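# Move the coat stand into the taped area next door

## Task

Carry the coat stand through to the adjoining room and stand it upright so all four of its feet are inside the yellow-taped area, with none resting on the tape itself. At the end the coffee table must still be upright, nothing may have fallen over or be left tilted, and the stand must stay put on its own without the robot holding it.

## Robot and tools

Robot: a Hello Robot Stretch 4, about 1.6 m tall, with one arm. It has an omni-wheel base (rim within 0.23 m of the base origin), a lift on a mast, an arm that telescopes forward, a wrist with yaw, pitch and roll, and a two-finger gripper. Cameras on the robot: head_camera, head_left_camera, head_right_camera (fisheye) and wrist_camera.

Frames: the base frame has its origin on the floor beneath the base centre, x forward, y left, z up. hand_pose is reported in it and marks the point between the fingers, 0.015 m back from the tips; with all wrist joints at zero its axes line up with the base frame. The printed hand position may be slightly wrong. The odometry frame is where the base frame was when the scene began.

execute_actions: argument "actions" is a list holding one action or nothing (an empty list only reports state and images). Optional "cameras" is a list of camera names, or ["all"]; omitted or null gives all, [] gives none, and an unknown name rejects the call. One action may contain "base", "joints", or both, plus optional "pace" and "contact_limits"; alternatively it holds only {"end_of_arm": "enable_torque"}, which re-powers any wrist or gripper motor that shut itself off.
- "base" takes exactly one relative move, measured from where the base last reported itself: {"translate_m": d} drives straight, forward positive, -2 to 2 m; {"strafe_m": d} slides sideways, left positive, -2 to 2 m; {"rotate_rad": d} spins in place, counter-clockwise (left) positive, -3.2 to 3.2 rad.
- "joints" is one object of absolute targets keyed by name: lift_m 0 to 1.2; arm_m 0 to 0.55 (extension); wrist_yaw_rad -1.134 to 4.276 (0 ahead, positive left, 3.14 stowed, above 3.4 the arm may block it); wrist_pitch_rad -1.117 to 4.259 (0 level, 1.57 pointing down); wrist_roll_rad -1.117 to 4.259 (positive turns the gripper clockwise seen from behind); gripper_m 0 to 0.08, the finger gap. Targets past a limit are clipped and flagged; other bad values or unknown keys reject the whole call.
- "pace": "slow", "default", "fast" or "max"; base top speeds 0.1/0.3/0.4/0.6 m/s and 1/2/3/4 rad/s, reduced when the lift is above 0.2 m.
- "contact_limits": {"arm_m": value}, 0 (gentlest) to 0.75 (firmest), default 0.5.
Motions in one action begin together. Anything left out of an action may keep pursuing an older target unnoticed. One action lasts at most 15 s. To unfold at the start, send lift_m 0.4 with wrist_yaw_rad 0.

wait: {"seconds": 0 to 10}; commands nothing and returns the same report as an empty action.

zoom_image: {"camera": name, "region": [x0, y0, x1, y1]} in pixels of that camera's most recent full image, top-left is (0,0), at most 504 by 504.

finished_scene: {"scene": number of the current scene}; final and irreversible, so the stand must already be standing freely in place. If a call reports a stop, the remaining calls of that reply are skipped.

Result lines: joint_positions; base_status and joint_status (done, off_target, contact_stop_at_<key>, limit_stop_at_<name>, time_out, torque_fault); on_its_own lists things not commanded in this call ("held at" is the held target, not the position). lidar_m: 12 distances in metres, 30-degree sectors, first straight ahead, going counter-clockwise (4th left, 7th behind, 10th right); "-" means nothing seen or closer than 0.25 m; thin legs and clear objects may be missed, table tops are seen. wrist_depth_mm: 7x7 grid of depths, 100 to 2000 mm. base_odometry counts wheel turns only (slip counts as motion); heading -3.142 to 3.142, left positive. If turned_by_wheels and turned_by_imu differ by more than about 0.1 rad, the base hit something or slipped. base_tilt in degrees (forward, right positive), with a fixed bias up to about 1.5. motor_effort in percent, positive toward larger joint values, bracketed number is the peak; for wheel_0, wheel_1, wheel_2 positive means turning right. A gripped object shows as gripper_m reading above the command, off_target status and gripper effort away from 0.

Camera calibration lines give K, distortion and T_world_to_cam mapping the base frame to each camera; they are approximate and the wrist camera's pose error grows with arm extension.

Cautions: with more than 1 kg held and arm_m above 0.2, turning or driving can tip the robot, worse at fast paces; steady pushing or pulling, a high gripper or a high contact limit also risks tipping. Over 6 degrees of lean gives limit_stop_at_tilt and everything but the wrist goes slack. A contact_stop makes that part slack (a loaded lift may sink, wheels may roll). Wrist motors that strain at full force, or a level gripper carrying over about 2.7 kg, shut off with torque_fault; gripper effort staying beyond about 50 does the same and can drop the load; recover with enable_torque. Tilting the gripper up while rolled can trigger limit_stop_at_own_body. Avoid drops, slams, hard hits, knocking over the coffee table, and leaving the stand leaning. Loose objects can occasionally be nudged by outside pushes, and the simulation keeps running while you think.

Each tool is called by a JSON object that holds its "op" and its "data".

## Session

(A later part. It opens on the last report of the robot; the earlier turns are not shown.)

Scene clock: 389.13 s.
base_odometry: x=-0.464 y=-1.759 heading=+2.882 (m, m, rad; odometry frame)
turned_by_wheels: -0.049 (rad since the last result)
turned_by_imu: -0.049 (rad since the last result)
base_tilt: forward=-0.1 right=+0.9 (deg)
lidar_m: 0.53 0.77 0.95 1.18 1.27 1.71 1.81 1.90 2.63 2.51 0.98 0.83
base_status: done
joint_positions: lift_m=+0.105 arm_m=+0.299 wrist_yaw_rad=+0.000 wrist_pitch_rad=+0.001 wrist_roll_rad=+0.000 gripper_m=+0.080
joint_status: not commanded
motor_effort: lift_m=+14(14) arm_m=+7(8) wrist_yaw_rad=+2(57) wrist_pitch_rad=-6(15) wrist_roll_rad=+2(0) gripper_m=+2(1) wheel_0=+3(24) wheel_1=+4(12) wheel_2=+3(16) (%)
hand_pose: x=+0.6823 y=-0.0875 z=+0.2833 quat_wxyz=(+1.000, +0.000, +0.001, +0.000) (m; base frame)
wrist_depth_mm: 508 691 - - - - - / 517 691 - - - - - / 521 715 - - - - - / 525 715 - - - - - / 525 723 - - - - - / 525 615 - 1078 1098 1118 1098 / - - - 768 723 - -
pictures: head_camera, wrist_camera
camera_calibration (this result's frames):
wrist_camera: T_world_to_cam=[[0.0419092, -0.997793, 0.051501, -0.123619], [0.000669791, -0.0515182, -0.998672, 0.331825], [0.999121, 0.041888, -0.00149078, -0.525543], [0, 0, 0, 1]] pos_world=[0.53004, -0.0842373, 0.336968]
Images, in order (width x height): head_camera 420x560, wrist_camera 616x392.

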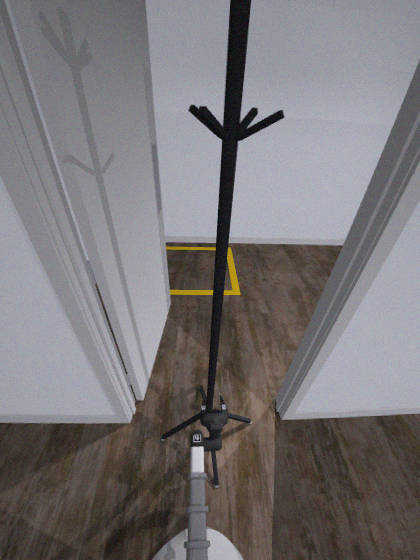

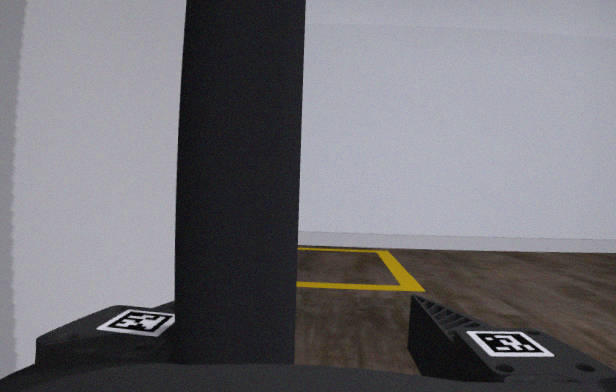

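{"op": "execute_actions", "data": {"actions": [{"base": {"translate_m": 0.85}}], "cameras": ["wrist_camera", "head_camera"]}}

Scene clock: 421.27 s.
base_odometry: x=-1.285 y=-1.540 heading=+2.881 (m, m, rad; odometry frame)
turned_by_wheels: +0.000 (rad since the last result)
turned_by_imu: -0.007 (rad since the last result)
base_tilt: forward=-0.1 right=+0.8 (deg)
lidar_m: 0.45 0.44 0.32 0.30 0.39 1.71 2.65 2.79 0.52 0.49 2.02 0.63
base_status: done
joint_positions: lift_m=+0.105 arm_m=+0.299 wrist_yaw_rad=-0.008 wrist_pitch_rad=-0.003 wrist_roll_rad=+0.000 gripper_m=+0.080
joint_status: not commanded
on_its_own: wrist_yaw_rad is at rest, and its effort (+25) is outside its rest range (-13 to +13)
motor_effort: lift_m=+15(15) arm_m=+7(7) wrist_yaw_rad=+25(28) wrist_pitch_rad=+9(8) wrist_roll_rad=+4(2) gripper_m=+0(0) wheel_0=+5(12) wheel_1=+5(11) wheel_2=-13(23) (%)
hand_pose: x=+0.6816 y=-0.0892 z=+0.2843 quat_wxyz=(+1.000, +0.000, -0.002, -0.004) (m; base frame)
wrist_depth_mm: 1661 1618 - 1618 1537 1537 1499 / 1661 1618 - 1537 1537 1576 1537 / 1708 1618 - 1576 1537 1537 1537 / 1661 1618 - 1576 1537 1537 1499 / 1618 1618 - 1576 1537 1537 1537 / 991 1078 - 1160 1160 1138 1160 / - - - 798 741 - -
pictures: head_camera, wrist_camera
camera_calibration (this result's frames):
wrist_camera: T_world_to_cam=[[0.0337119, -0.998056, 0.0524102, -0.12002], [0.00499324, -0.0522712, -0.99862, 0.32971], [0.999419, 0.033927, 0.00322137, -0.52694], [0, 0, 0, 1]] pos_world=[0.529034, -0.0846753, 0.337243]
Images, in order (width x height): head_camera 420x560, wrist_camera 616x392.

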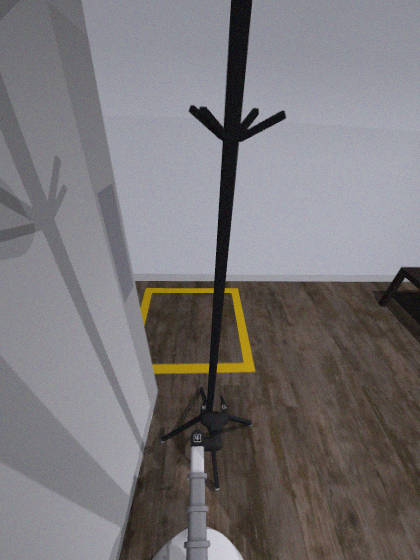

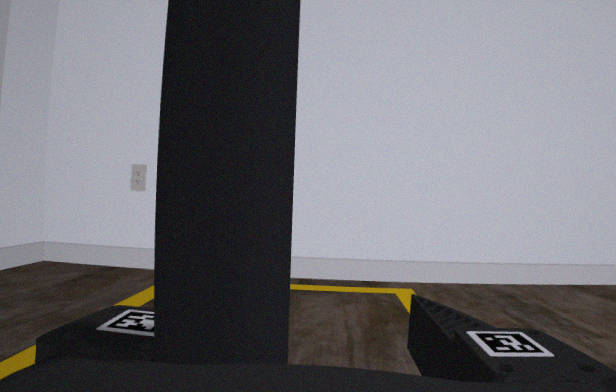

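{"op": "zoom_image", "data": {"camera": "head_camera", "region": [110, 270, 310, 510]}}

Region (110, 270, 310, 510) of head_camera's 420x560 image, scaled by 2.100, with more detail than that image has.

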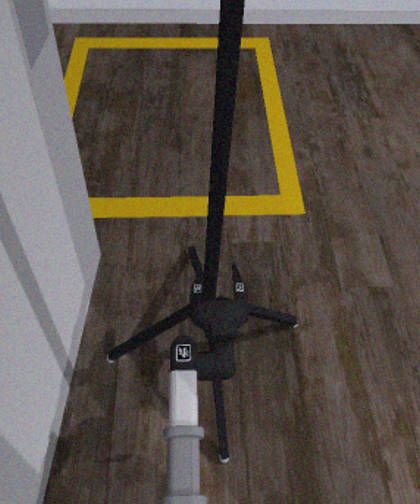

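{"op": "execute_actions", "data": {"actions": [{"base": {"rotate_rad": 0.08}, "pace": "slow"}], "cameras": ["wrist_camera", "head_camera"]}}

Scene clock: 480.33 s.
base_odometry: x=-1.285 y=-1.540 heading=+2.960 (m, m, rad; odometry frame)
turned_by_wheels: +0.079 (rad since the last result)
turned_by_imu: +0.078 (rad since the last result)
base_tilt: forward=-0.1 right=+0.9 (deg)
lidar_m: 0.46 0.42 0.29 0.32 0.40 1.86 2.65 2.85 0.50 0.48 2.03 0.55
base_status: done
joint_positions: lift_m=+0.105 arm_m=+0.299 wrist_yaw_rad=-0.002 wrist_pitch_rad=-0.004 wrist_roll_rad=-0.001 gripper_m=+0.080
joint_status: not commanded
motor_effort: lift_m=+14(15) arm_m=+8(8) wrist_yaw_rad=+8(79) wrist_pitch_rad=+11(16) wrist_roll_rad=+5(9) gripper_m=+0(0) wheel_0=-4(19) wheel_1=-3(8) wheel_2=-6(29) (%)
hand_pose: x=+0.6820 y=-0.0879 z=+0.2845 quat_wxyz=(+1.000, +0.000, -0.002, -0.001) (m; base frame)
wrist_depth_mm: 351 1708 1708 1618 - 1464 1499 / 357 1708 1618 1576 - 1499 1464 / 357 1661 1618 1618 - 1464 1464 / 362 1708 1618 1618 - 1499 1430 / 366 1618 1661 1576 - 1430 1397 / 362 1060 164 1118 - 1138 1160 / - - 144 788 - - -
pictures: head_camera, wrist_camera
camera_calibration (this result's frames):
wrist_camera: T_world_to_cam=[[0.0395328, -0.997817, 0.0529056, -0.12289], [0.00573294, -0.0527196, -0.998593, 0.329351], [0.999202, 0.0397804, 0.00363627, -0.526846], [0, 0, 0, 1]] pos_world=[0.529396, -0.0843002, 0.337305]
Images, in order (width x height): head_camera 420x560, wrist_camera 616x392.

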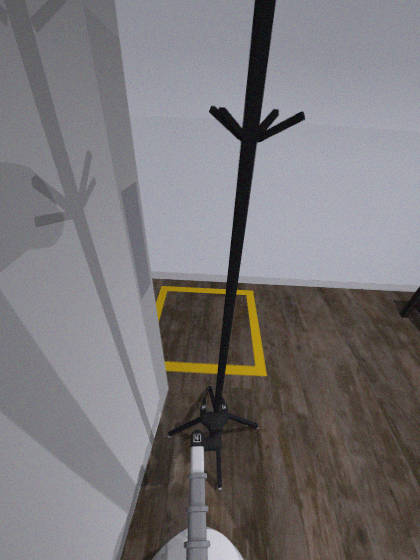

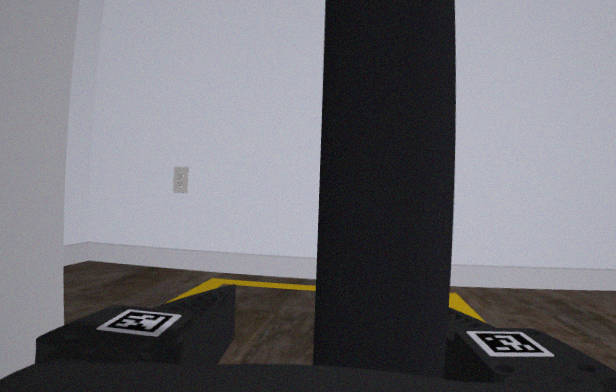

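{"op": "execute_actions", "data": {"actions": [{"base": {"translate_m": 0.3}, "pace": "slow"}], "cameras": ["wrist_camera", "head_camera"]}}

Scene clock: 491.83 s.
base_odometry: x=-1.580 y=-1.486 heading=+2.960 (m, m, rad; odometry frame)
turned_by_wheels: -0.001 (rad since the last result)
turned_by_imu: -0.004 (rad since the last result)
base_tilt: forward=+0.1 right=+0.8 (deg)
lidar_m: 0.51 0.36 0.27 0.25 0.31 0.55 2.99 3.14 0.61 1.82 1.98 0.47
base_status: done
joint_positions: lift_m=+0.106 arm_m=+0.299 wrist_yaw_rad=-0.006 wrist_pitch_rad=-0.004 wrist_roll_rad=-0.001 gripper_m=+0.080
joint_status: not commanded
on_its_own: wrist_yaw_rad is at rest, and its effort (+19) is outside its rest range (-13 to +13)
motor_effort: lift_m=+13(14) arm_m=+6(8) wrist_yaw_rad=+19(61) wrist_pitch_rad=+9(13) wrist_roll_rad=+6(9) gripper_m=+1(0) wheel_0=-3(11) wheel_1=+2(9) wheel_2=-8(22) (%)
hand_pose: x=+0.6819 y=-0.0887 z=+0.2845 quat_wxyz=(+1.000, -0.001, -0.002, -0.003) (m; base frame)
wrist_depth_mm: 1397 1366 1308 1281 - - 1182 / 1397 1366 1336 1255 - 1182 1160 / 1397 1366 1308 1281 - 1182 1160 / 1397 1336 1308 1281 - 1205 1138 / 1366 1281 1308 1255 - 1182 1160 / 1008 1060 164 1118 - 1118 1182 / - - 144 798 - - -
pictures: head_camera, wrist_camera
camera_calibration (this result's frames):
wrist_camera: T_world_to_cam=[[0.0359614, -0.997928, 0.0533439, -0.12135], [0.00519643, -0.053191, -0.998571, 0.329659], [0.99934, 0.0361872, 0.00327284, -0.527058], [0, 0, 0, 1]] pos_world=[0.529361, -0.0844908, 0.337386]
Images, in order (width x height): head_camera 420x560, wrist_camera 616x392.

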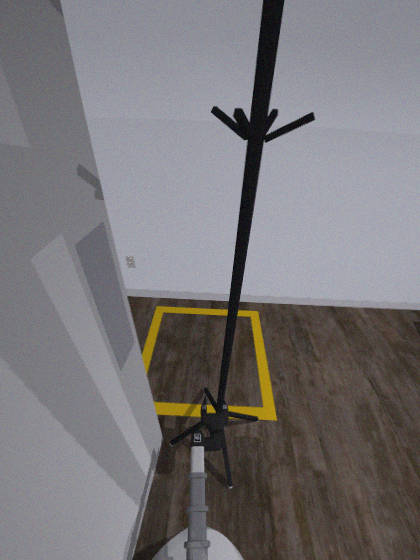

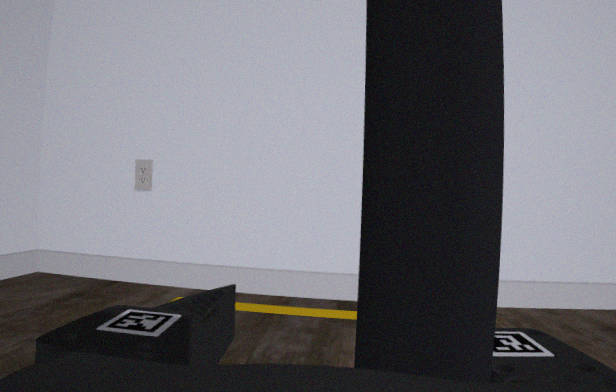

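{"op": "zoom_image", "data": {"camera": "head_camera", "region": [110, 290, 310, 520]}}

Region (110, 290, 310, 520) of head_camera's 420x560 image, scaled by 2.191, with more detail than that image has; it fills the left 438 columns of this view, and the rest is white.

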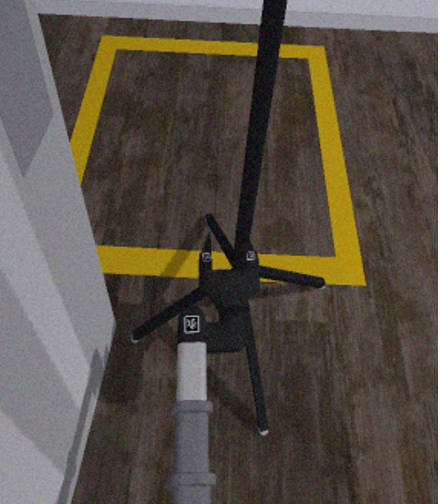

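{"op": "execute_actions", "data": {"actions": [], "cameras": ["head_left_camera", "head_right_camera"]}}

Scene clock: 540.77 s.
base_odometry: x=-1.580 y=-1.486 heading=+2.960 (m, m, rad; odometry frame)
turned_by_wheels: +0.000 (rad since the last result)
turned_by_imu: +0.000 (rad since the last result)
base_tilt: forward=+0.0 right=+0.8 (deg)
lidar_m: 0.54 0.34 0.26 0.25 0.30 0.58 2.96 3.17 0.62 1.79 1.96 0.44
base_status: done
joint_positions: lift_m=+0.106 arm_m=+0.299 wrist_yaw_rad=-0.006 wrist_pitch_rad=-0.004 wrist_roll_rad=-0.001 gripper_m=+0.080
joint_status: not commanded
on_its_own: wrist_yaw_rad is at rest, and its effort (+19) is outside its rest range (-13 to +13)
motor_effort: lift_m=+13(14) arm_m=+6(8) wrist_yaw_rad=+19(61) wrist_pitch_rad=+8(13) wrist_roll_rad=+6(9) gripper_m=+1(0) wheel_0=-3(11) wheel_1=+2(9) wheel_2=-8(22) (%)
hand_pose: x=+0.6819 y=-0.0887 z=+0.2845 quat_wxyz=(+1.000, -0.001, -0.002, -0.003) (m; base frame)
wrist_depth_mm: 1366 1366 1336 1308 - - 1160 / 1397 1366 1336 1281 - 1205 1182 / 1430 1366 1308 1281 - 1205 1182 / 1366 1336 1308 1281 - 1205 1160 / 1397 1366 1308 1255 - 1182 1182 / 1008 1060 164 1138 - 1118 1138 / - - 144 809 - - -
pictures: head_left_camera, head_right_camera
Images, in order (width x height): head_left_camera 420x672, head_right_camera 420x672.

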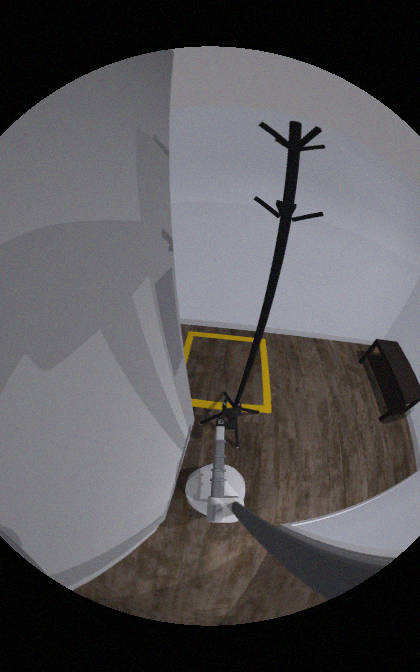

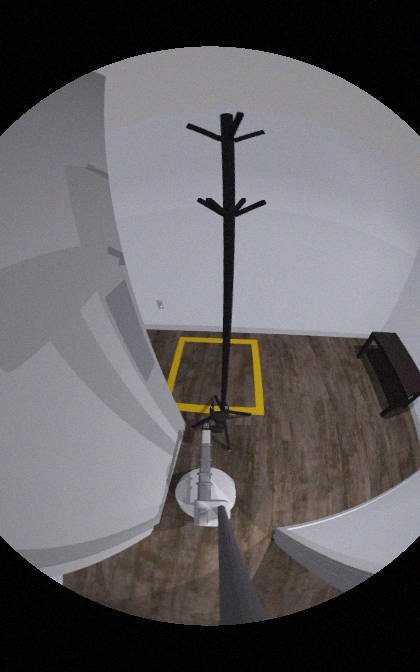

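{"op": "execute_actions", "data": {"actions": [{"base": {"translate_m": 0.2}, "pace": "slow"}], "cameras": ["head_left_camera", "head_camera", "wrist_camera"]}}

Scene clock: 567.47 s.
base_odometry: x=-1.776 y=-1.449 heading=+2.959 (m, m, rad; odometry frame)
turned_by_wheels: -0.001 (rad since the last result)
turned_by_imu: -0.003 (rad since the last result)
base_tilt: forward=+0.1 right=+0.8 (deg)
lidar_m: 0.50 0.31 0.25 0.25 0.25 0.45 3.16 0.74 0.81 1.90 1.98 0.51
base_status: done
joint_positions: lift_m=+0.106 arm_m=+0.299 wrist_yaw_rad=-0.002 wrist_pitch_rad=-0.002 wrist_roll_rad=-0.001 gripper_m=+0.080
joint_status: not commanded
motor_effort: lift_m=+13(13) arm_m=+6(7) wrist_yaw_rad=+7(62) wrist_pitch_rad=+5(12) wrist_roll_rad=+6(10) gripper_m=-1(1) wheel_0=-5(8) wheel_1=+1(7) wheel_2=-3(20) (%)
hand_pose: x=+0.6823 y=-0.0879 z=+0.2841 quat_wxyz=(+1.000, -0.001, -0.001, -0.001) (m; base frame)
wrist_depth_mm: 1182 1138 1118 1078 - - 960 / 1182 1138 1118 1060 - 1008 976 / 1160 1138 1098 1060 - 976 976 / 1182 1138 1098 1060 - 991 976 / 1182 1138 1098 1060 - 976 976 / 991 1060 164 1042 - 991 960 / - - 144 788 - - -
pictures: head_camera, head_left_camera, wrist_camera
camera_calibration (this result's frames):
wrist_camera: T_world_to_cam=[[0.0396745, -0.9978, 0.0531128, -0.123031], [0.00355427, -0.0530134, -0.998587, 0.330447], [0.999206, 0.0398073, 0.00144317, -0.526533], [0, 0, 0, 1]] pos_world=[0.529822, -0.0842828, 0.337275]
Images, in order (width x height): head_camera 420x560, head_left_camera 420x672, wrist_camera 616x392.

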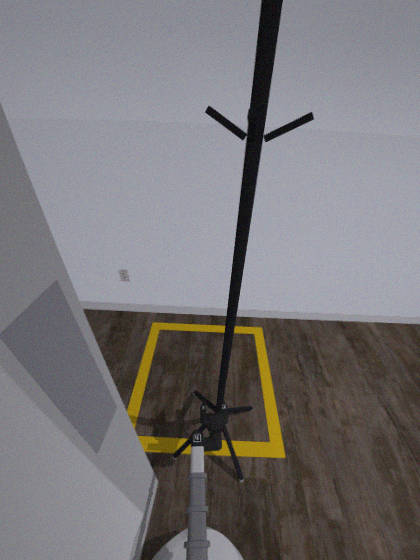

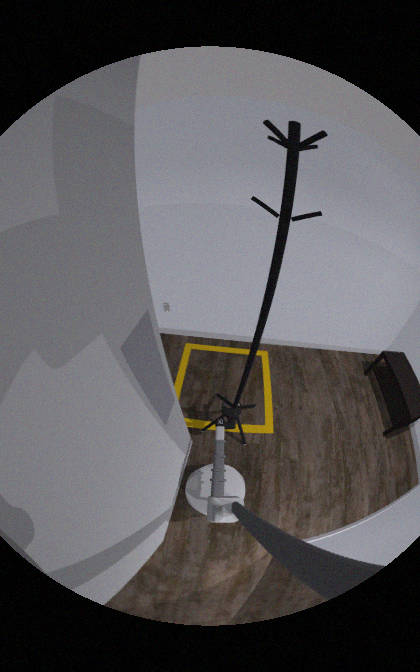

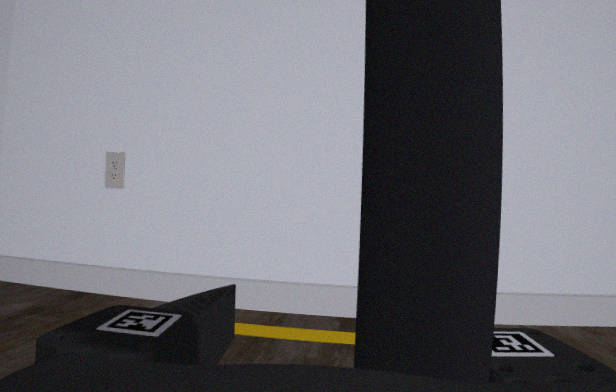

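{"op": "zoom_image", "data": {"camera": "head_camera", "region": [100, 300, 320, 560]}}

{"op": "zoom_image", "data": {"camera": "head_left_camera", "region": [130, 380, 310, 560]}}

Region (100, 300, 320, 560) of head_camera's 420x560 image, scaled by 1.938, with more detail than that image has; it fills the left 426 columns of this view, and the rest is white.

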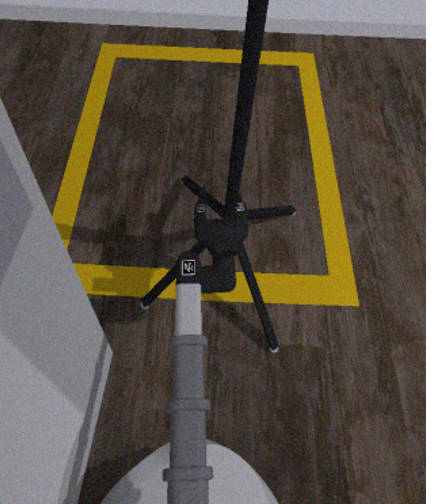

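Region (130, 380, 310, 560) of head_left_camera's 420x672 image, scaled by 2.800, with more detail than that image has.

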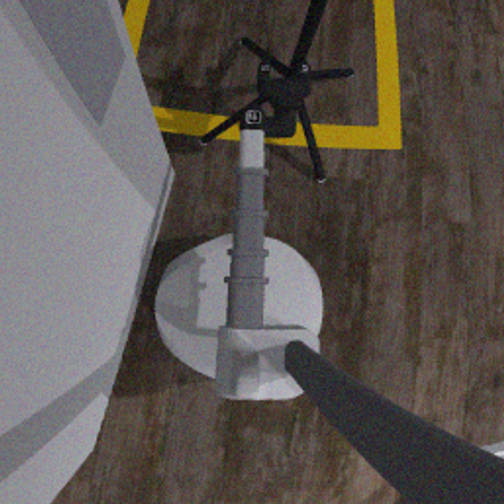

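{"op": "execute_actions", "data": {"actions": [{"joints": {"arm_m": 0.43}, "pace": "slow"}], "cameras": ["head_camera", "wrist_camera"]}}

Scene clock: 604.47 s.
base_odometry: x=-1.776 y=-1.449 heading=+2.959 (m, m, rad; odometry frame)
turned_by_wheels: +0.000 (rad since the last result)
turned_by_imu: +0.000 (rad since the last result)
base_tilt: forward=-0.1 right=+0.9 (deg)
lidar_m: 0.64 0.30 0.25 0.25 0.27 0.45 3.18 0.77 0.80 1.90 1.98 0.62
base_status: not commanded
joint_positions: lift_m=+0.106 arm_m=+0.427 wrist_yaw_rad=-0.017 wrist_pitch_rad=-0.002 wrist_roll_rad=-0.001 gripper_m=+0.080
joint_status: all done
on_its_own: wrist_yaw_rad is at rest, and its effort (+50) is outside its rest range (-13 to +13)
motor_effort: lift_m=+13(13) arm_m=+18(19) wrist_yaw_rad=+50(50) wrist_pitch_rad=+5(5) wrist_roll_rad=+5(6) gripper_m=+0(0) wheel_0=+5(5) wheel_1=+1(1) wheel_2=-9(9) (%)
hand_pose: x=+0.8089 y=-0.0909 z=+0.2841 quat_wxyz=(+1.000, +0.000, -0.001, -0.008) (m; base frame)
wrist_depth_mm: 1025 991 976 960 - - 891 / 1025 991 960 931 - 878 878 / 1008 991 976 946 - 891 866 / 1025 991 976 931 - 878 866 / 1025 991 960 946 - 891 866 / 976 960 164 917 - 866 866 / - - 144 788 - - -
pictures: head_camera, wrist_camera
camera_calibration (this result's frames):
wrist_camera: T_world_to_cam=[[0.0253755, -0.998281, 0.0528251, -0.119479], [0.00279403, -0.0527711, -0.998603, 0.330477], [0.999674, 0.0254876, 0.00145014, -0.654631], [0, 0, 0, 1]] pos_world=[0.656526, -0.0851494, 0.337276]
Images, in order (width x height): head_camera 420x560, wrist_camera 616x392.

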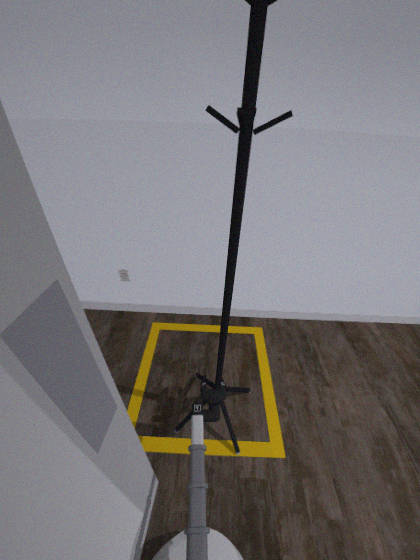

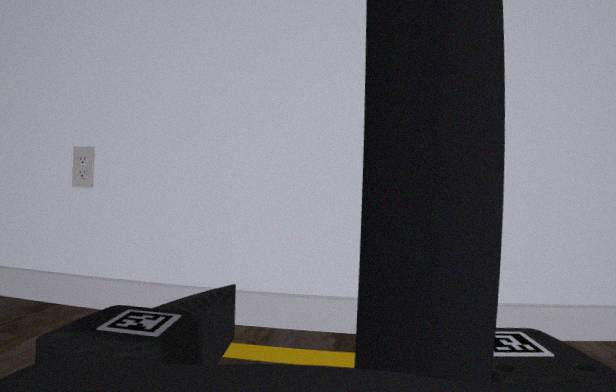

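Arm pushing works. Continue.

{"op": "execute_actions", "data": {"actions": [{"joints": {"arm_m": 0.548}, "pace": "slow"}], "cameras": ["head_camera", "wrist_camera"]}}

{"op": "zoom_image", "data": {"camera": "head_camera", "region": [100, 300, 320, 500]}}

Scene clock: 611.53 s.
base_odometry: x=-1.776 y=-1.449 heading=+2.959 (m, m, rad; odometry frame)
turned_by_wheels: -0.001 (rad since the last result)
turned_by_imu: -0.001 (rad since the last result)
base_tilt: forward=-0.1 right=+0.7 (deg)
lidar_m: 0.75 0.31 0.25 0.25 0.26 0.41 3.15 0.75 0.79 1.87 1.98 0.76
base_status: not commanded
joint_positions: lift_m=+0.106 arm_m=+0.547 wrist_yaw_rad=-0.002 wrist_pitch_rad=-0.002 wrist_roll_rad=-0.001 gripper_m=+0.080
joint_status: all done
motor_effort: lift_m=+12(13) arm_m=+7(24) wrist_yaw_rad=+9(80) wrist_pitch_rad=+4(23) wrist_roll_rad=+6(9) gripper_m=-1(0) wheel_0=-6(7) wheel_1=-2(2) wheel_2=-4(17) (%)
hand_pose: x=+0.9299 y=-0.0879 z=+0.2842 quat_wxyz=(+1.000, +0.000, -0.001, -0.001) (m; base frame)
wrist_depth_mm: 904 866 842 820 - - 759 / 904 878 842 820 - 750 750 / 904 866 842 820 - 768 741 / 904 866 842 820 - 759 750 / 904 866 842 809 - 759 741 / 878 854 164 809 - 759 741 / - - 144 788 - - -
pictures: head_camera, wrist_camera
camera_calibration (this result's frames):
wrist_camera: T_world_to_cam=[[0.0395508, -0.997809, 0.0530401, -0.132751], [0.00357095, -0.0529401, -0.998591, 0.329655], [0.999211, 0.0396845, 0.0014693, -0.773957], [0, 0, 0, 1]] pos_world=[0.77742, -0.0842941, 0.337369]
Images, in order (width x height): head_camera 420x560, wrist_camera 616x392.

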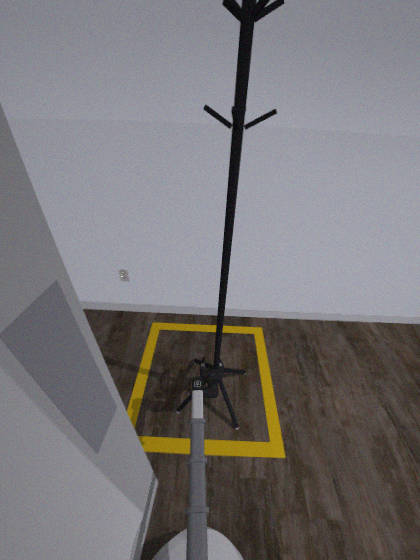

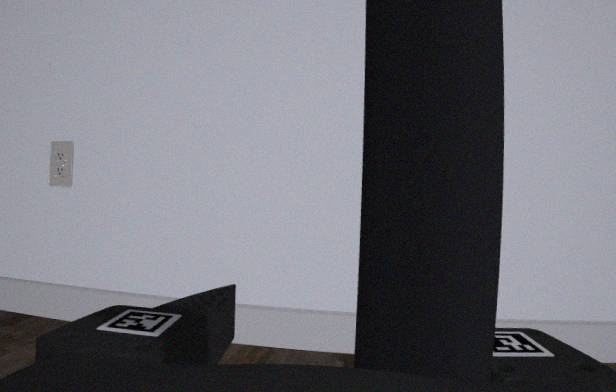

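Region (100, 300, 320, 500) of head_camera's 420x560 image, scaled by 2.291, with more detail than that image has; it fills the top 458 rows of this view, and the rest is white.

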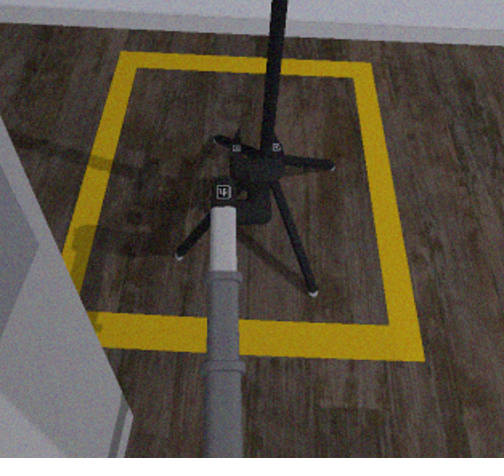

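{"op": "execute_actions", "data": {"actions": [{"base": {"translate_m": 0.06}, "pace": "slow"}], "cameras": ["head_camera", "wrist_camera"]}}

{"op": "zoom_image", "data": {"camera": "head_camera", "region": [100, 300, 320, 500]}}

Scene clock: 627.90 s.
base_odometry: x=-1.835 y=-1.438 heading=+2.959 (m, m, rad; odometry frame)
turned_by_wheels: +0.000 (rad since the last result)
turned_by_imu: +0.000 (rad since the last result)
base_tilt: forward=-0.1 right=+0.8 (deg)
lidar_m: 0.75 0.29 0.25 0.25 0.25 0.41 3.24 0.81 0.91 1.91 1.96 0.72
base_status: done
joint_positions: lift_m=+0.106 arm_m=+0.547 wrist_yaw_rad=-0.015 wrist_pitch_rad=-0.002 wrist_roll_rad=-0.001 gripper_m=+0.080
joint_status: not commanded
on_its_own: wrist_yaw_rad is at rest, and its effort (+45) is outside its rest range (-13 to +13)
motor_effort: lift_m=+12(12) arm_m=+7(7) wrist_yaw_rad=+45(45) wrist_pitch_rad=+3(4) wrist_roll_rad=+6(7) gripper_m=+0(0) wheel_0=+6(12) wheel_1=+7(8) wheel_2=-14(17) (%)
hand_pose: x=+0.9288 y=-0.0906 z=+0.2842 quat_wxyz=(+1.000, +0.000, -0.001, -0.008) (m; base frame)
wrist_depth_mm: 820 798 778 759 - - 699 / 831 798 778 750 - 699 691 / 820 788 768 759 - 707 699 / 820 788 768 759 - 707 683 / 820 809 788 759 - 707 699 / 809 788 164 741 - 707 691 / - - 144 741 - - -
pictures: head_camera, wrist_camera
camera_calibration (this result's frames):
wrist_camera: T_world_to_cam=[[0.0269327, -0.998229, 0.0530335, -0.123697], [0.00275928, -0.0529783, -0.998592, 0.330237], [0.999633, 0.0270411, 0.00132755, -0.77422], [0, 0, 0, 1]] pos_world=[0.776356, -0.0850466, 0.33736]
Images, in order (width x height): head_camera 420x560, wrist_camera 616x392.

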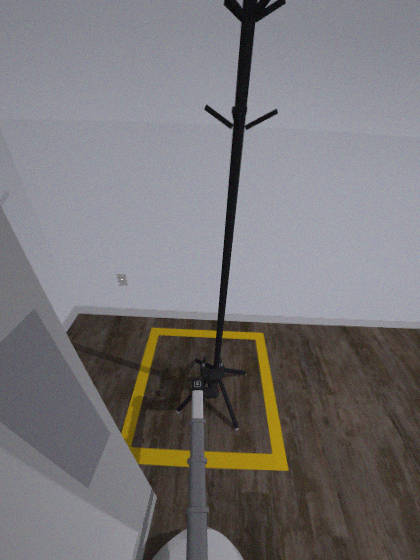

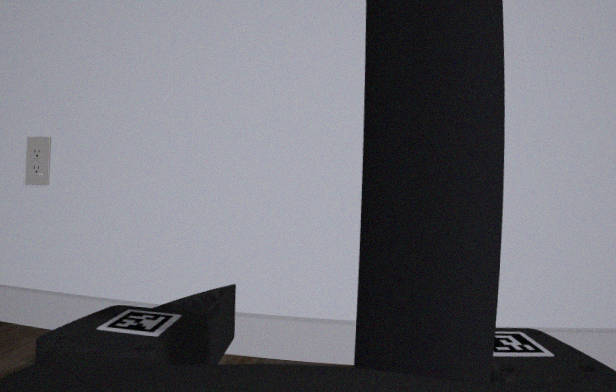

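Region (100, 300, 320, 500) of head_camera's 420x560 image, scaled by 2.291, with more detail than that image has; it fills the top 458 rows of this view, and the rest is white.

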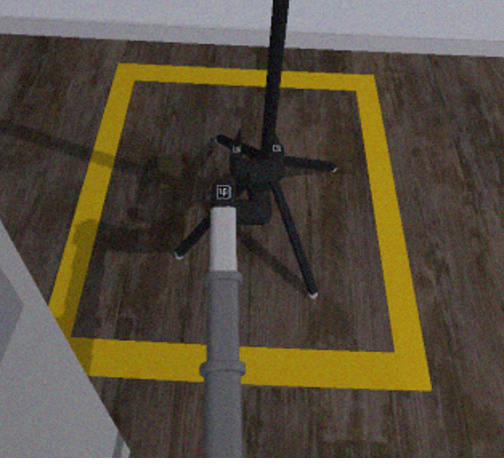

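{"op": "execute_actions", "data": {"actions": [{"joints": {"arm_m": 0.53}, "pace": "slow"}], "cameras": ["wrist_camera"]}}

{"op": "execute_actions", "data": {"actions": [{"base": {"strafe_m": -0.022}, "pace": "slow"}], "cameras": ["wrist_camera", "head_camera"]}}

Scene clock: 636.27 s.
base_odometry: x=-1.835 y=-1.438 heading=+2.958 (m, m, rad; odometry frame)
turned_by_wheels: -0.001 (rad since the last result)
turned_by_imu: -0.001 (rad since the last result)
base_tilt: forward=-0.1 right=+0.8 (deg)
lidar_m: 0.72 0.28 0.25 0.25 0.25 0.44 3.26 0.79 0.89 1.89 1.99 0.71
base_status: not commanded
joint_positions: lift_m=+0.105 arm_m=+0.532 wrist_yaw_rad=-0.003 wrist_pitch_rad=+0.001 wrist_roll_rad=-0.001 gripper_m=+0.080
joint_status: all done
motor_effort: lift_m=+15(15) arm_m=-10(11) wrist_yaw_rad=+10(45) wrist_pitch_rad=-4(2) wrist_roll_rad=+6(6) gripper_m=+0(2) wheel_0=-4(7) wheel_1=+0(7) wheel_2=-6(14) (%)
hand_pose: x=+0.9150 y=-0.0880 z=+0.2833 quat_wxyz=(+1.000, +0.000, +0.001, -0.001) (m; base frame)
wrist_depth_mm: 854 820 798 759 - 715 707 / 854 820 778 768 - 723 707 / 831 831 798 768 - 723 715 / 854 820 798 778 - 723 707 / 842 820 798 768 - 723 715 / 842 820 164 768 - 715 707 / - - 144 750 - - -
pictures: wrist_camera
camera_calibration (this result's frames):
wrist_camera: T_world_to_cam=[[0.0391976, -0.997836, 0.0527831, -0.131832], [0.000405824, -0.0528078, -0.998605, 0.331727], [0.999231, 0.0391643, -0.00166499, -0.758256], [0, 0, 0, 1]] pos_world=[0.762707, -0.0843325, 0.33696]
Images, in order (width x height): wrist_camera 616x392.

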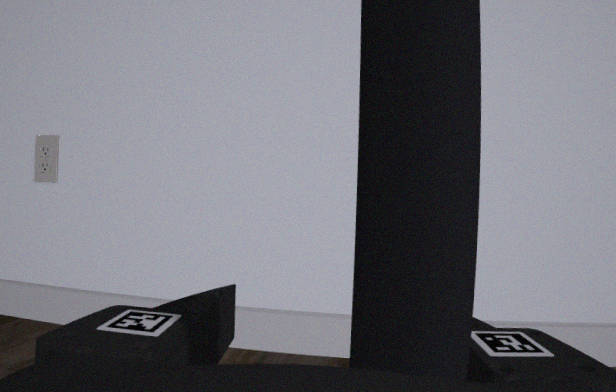

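Scene clock: 637.43 s.
base_odometry: x=-1.831 y=-1.417 heading=+2.958 (m, m, rad; odometry frame)
turned_by_wheels: +0.000 (rad since the last result)
turned_by_imu: +0.000 (rad since the last result)
base_tilt: forward=+0.2 right=+0.9 (deg)
lidar_m: 0.73 0.31 0.25 0.25 0.28 0.48 3.25 0.79 0.90 1.87 1.97 1.54
base_status: done
joint_positions: lift_m=+0.105 arm_m=+0.532 wrist_yaw_rad=+0.000 wrist_pitch_rad=+0.002 wrist_roll_rad=+0.000 gripper_m=+0.080
joint_status: not commanded
motor_effort: lift_m=+15(15) arm_m=-8(9) wrist_yaw_rad=+3(10) wrist_pitch_rad=-7(7) wrist_roll_rad=+4(6) gripper_m=+0(1) wheel_0=+2(6) wheel_1=-5(6) wheel_2=-2(5) (%)
hand_pose: x=+0.9150 y=-0.0875 z=+0.2831 quat_wxyz=(+1.000, +0.000, +0.001, +0.000) (m; base frame)
wrist_depth_mm: 854 820 798 - 723 715 699 / 866 809 798 778 741 723 699 / 854 820 798 788 732 715 699 / 854 831 798 778 732 723 707 / 842 809 788 - 750 715 707 / 831 809 164 - 732 715 699 / - - 144 - 142 - -
pictures: head_camera, wrist_camera
camera_calibration (this result's frames):
wrist_camera: T_world_to_cam=[[0.0417791, -0.997757, 0.0522932, -0.1335], [-0.0000718431, -0.0523419, -0.998629, 0.332077], [0.999127, 0.0417181, -0.00225848, -0.757837], [0, 0, 0, 1]] pos_world=[0.762777, -0.0842035, 0.336892]
Images, in order (width x height): head_camera 420x560, wrist_camera 616x392.

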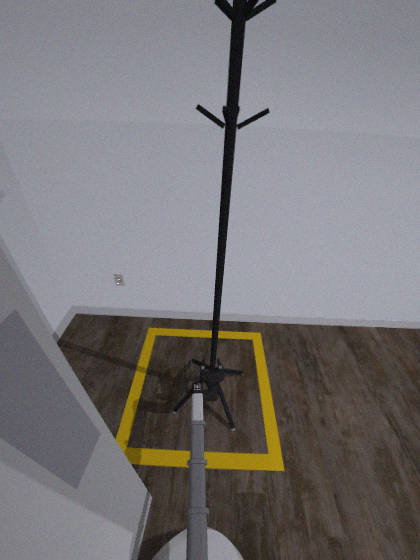

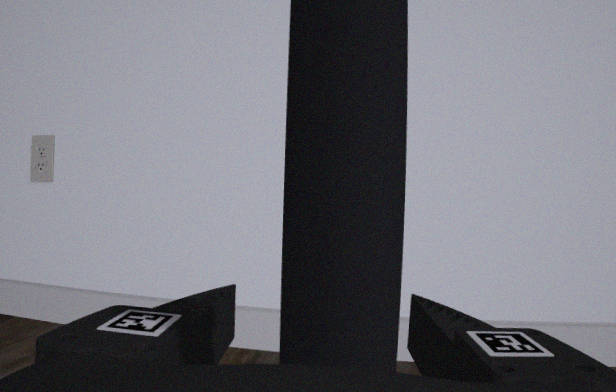

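Pole is free between the fingers. Retract the arm.

{"op": "execute_actions", "data": {"actions": [{"joints": {"arm_m": 0.2}}]}}

{"op": "zoom_image", "data": {"camera": "head_camera", "region": [90, 300, 320, 500]}}

Scene clock: 647.63 s.
base_odometry: x=-1.831 y=-1.417 heading=+2.958 (m, m, rad; odometry frame)
turned_by_wheels: +0.000 (rad since the last result)
turned_by_imu: +0.000 (rad since the last result)
base_tilt: forward=+0.2 right=+0.7 (deg)
lidar_m: 0.74 0.32 0.25 0.25 0.28 0.46 3.25 0.79 0.88 1.87 1.98 1.53
base_status: not commanded
joint_positions: lift_m=+0.105 arm_m=+0.202 wrist_yaw_rad=+0.000 wrist_pitch_rad=+0.003 wrist_roll_rad=+0.000 gripper_m=+0.080
joint_status: all done
motor_effort: lift_m=+15(15) arm_m=-9(9) wrist_yaw_rad=+2(2) wrist_pitch_rad=-8(8) wrist_roll_rad=+4(4) gripper_m=+1(0) wheel_0=+2(2) wheel_1=-5(5) wheel_2=-1(2) (%)
hand_pose: x=+0.5851 y=-0.0874 z=+0.2830 quat_wxyz=(+1.000, +0.000, +0.001, +0.000) (m; base frame)
wrist_depth_mm: 1229 1182 1118 1098 1078 1042 1008 / 1229 1182 1138 1098 1060 1042 1008 / 1229 1160 1138 1098 1098 1042 1025 / 1229 1205 1160 1118 1042 1042 1025 / 1205 1160 1138 1098 1078 1042 1025 / 960 1025 164 424 449 1008 991 / - - 144 768 342 - -
pictures: head_camera, head_left_camera, head_right_camera, wrist_camera
camera_calibration (this result's frames):
wrist_camera: T_world_to_cam=[[0.0420735, -0.997749, 0.0522205, -0.119802], [-0.000582831, -0.0522913, -0.998632, 0.332248], [0.999114, 0.0419855, -0.0027816, -0.427972], [0, 0, 0, 1]] pos_world=[0.432827, -0.08419, 0.336859]
Images, in order (width x height): head_camera 420x560, head_left_camera 420x672, head_right_camera 420x672, wrist_camera 616x392.

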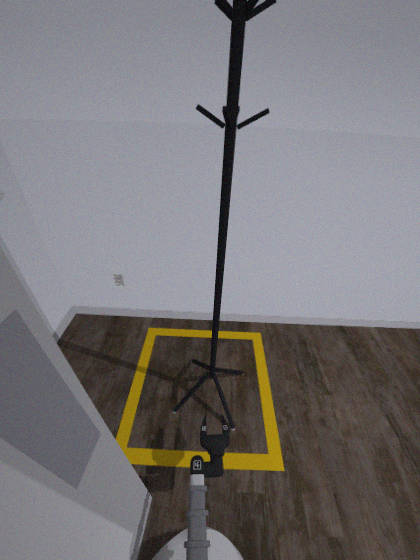

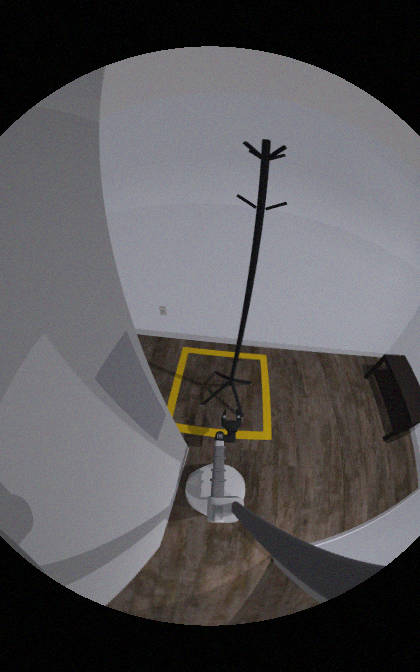

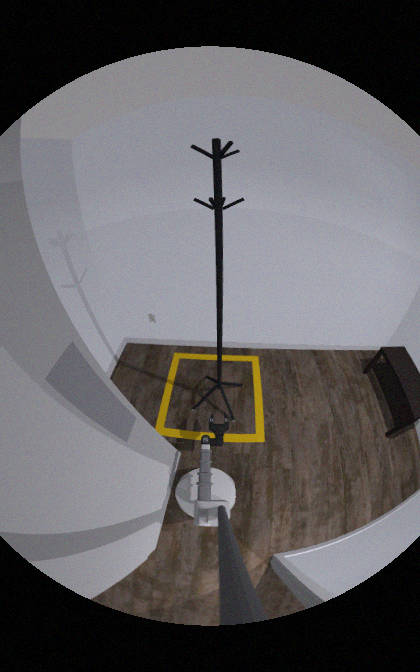

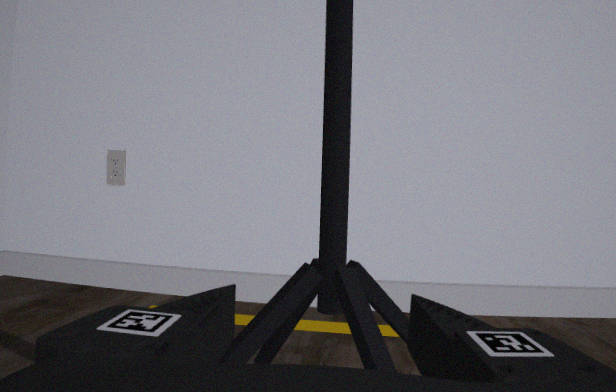

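Region (90, 300, 320, 500) of head_camera's 420x560 image, scaled by 2.191, with more detail than that image has; it fills the top 438 rows of this view, and the rest is white.

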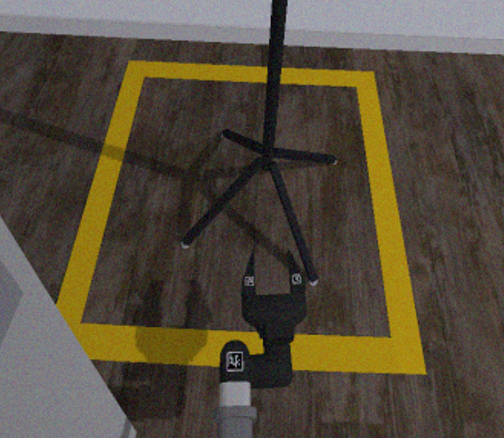

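{"op": "execute_actions", "data": {"actions": [{"joints": {"arm_m": 0.0}}], "cameras": ["head_camera", "head_right_camera"]}}

{"op": "zoom_image", "data": {"camera": "head_camera", "region": [90, 300, 320, 500]}}

Scene clock: 653.03 s.
base_odometry: x=-1.831 y=-1.417 heading=+2.958 (m, m, rad; odometry frame)
turned_by_wheels: +0.000 (rad since the last result)
turned_by_imu: +0.000 (rad since the last result)
base_tilt: forward=+0.0 right=+0.9 (deg)
lidar_m: 0.75 0.30 0.25 0.25 0.29 0.47 3.24 0.78 0.91 1.87 1.97 1.55
base_status: not commanded
joint_positions: lift_m=+0.105 arm_m=+0.002 wrist_yaw_rad=+0.000 wrist_pitch_rad=+0.003 wrist_roll_rad=+0.000 gripper_m=+0.080
joint_status: all done
motor_effort: lift_m=+15(15) arm_m=-9(9) wrist_yaw_rad=+2(1) wrist_pitch_rad=-8(9) wrist_roll_rad=+4(4) gripper_m=+1(0) wheel_0=+2(2) wheel_1=-5(5) wheel_2=-1(1) (%)
hand_pose: x=+0.3851 y=-0.0874 z=+0.2830 quat_wxyz=(+1.000, +0.000, +0.001, +0.000) (m; base frame)
wrist_depth_mm: 1397 1430 1336 1308 1281 1229 1182 / 1430 1397 1336 1281 1281 1229 1205 / 1464 1397 1336 1336 1281 1229 1205 / 1464 1397 1366 1308 1281 1229 1182 / 1430 1397 1366 1281 1281 1205 1205 / 960 1025 164 931 676 1098 1118 / - - 144 778 496 - -
pictures: head_camera, head_right_camera
Images, in order (width x height): head_camera 420x560, head_right_camera 420x672.

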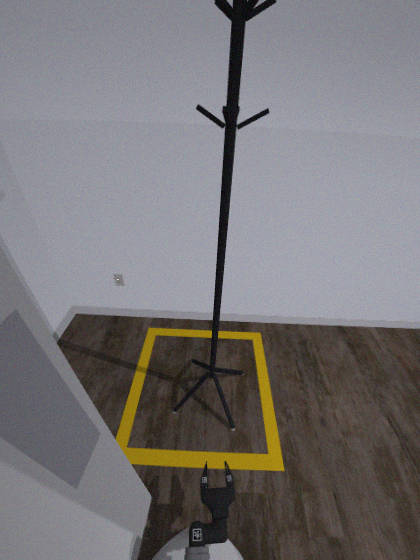

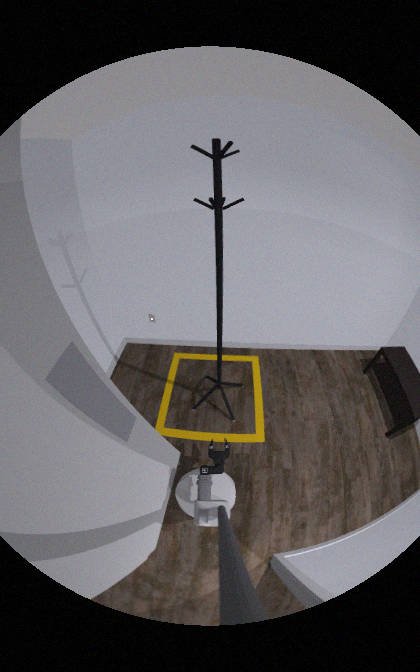

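Region (90, 300, 320, 500) of head_camera's 420x560 image, scaled by 2.191, with more detail than that image has; it fills the top 438 rows of this view, and the rest is white.

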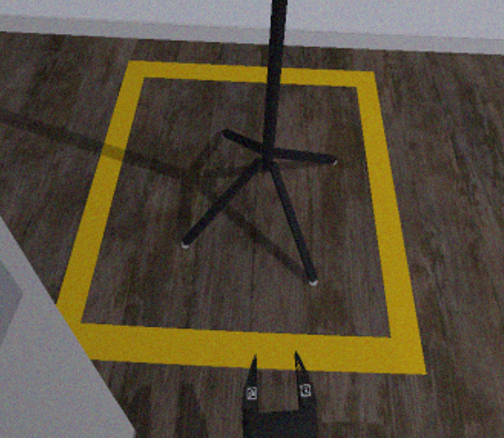

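The stand is upright with all four feet inside the tape, the robot is clear of it, and the coffee table is upright.

{"op": "finished_scene", "data": {"scene": 2}}

The scene is finished: the task was done.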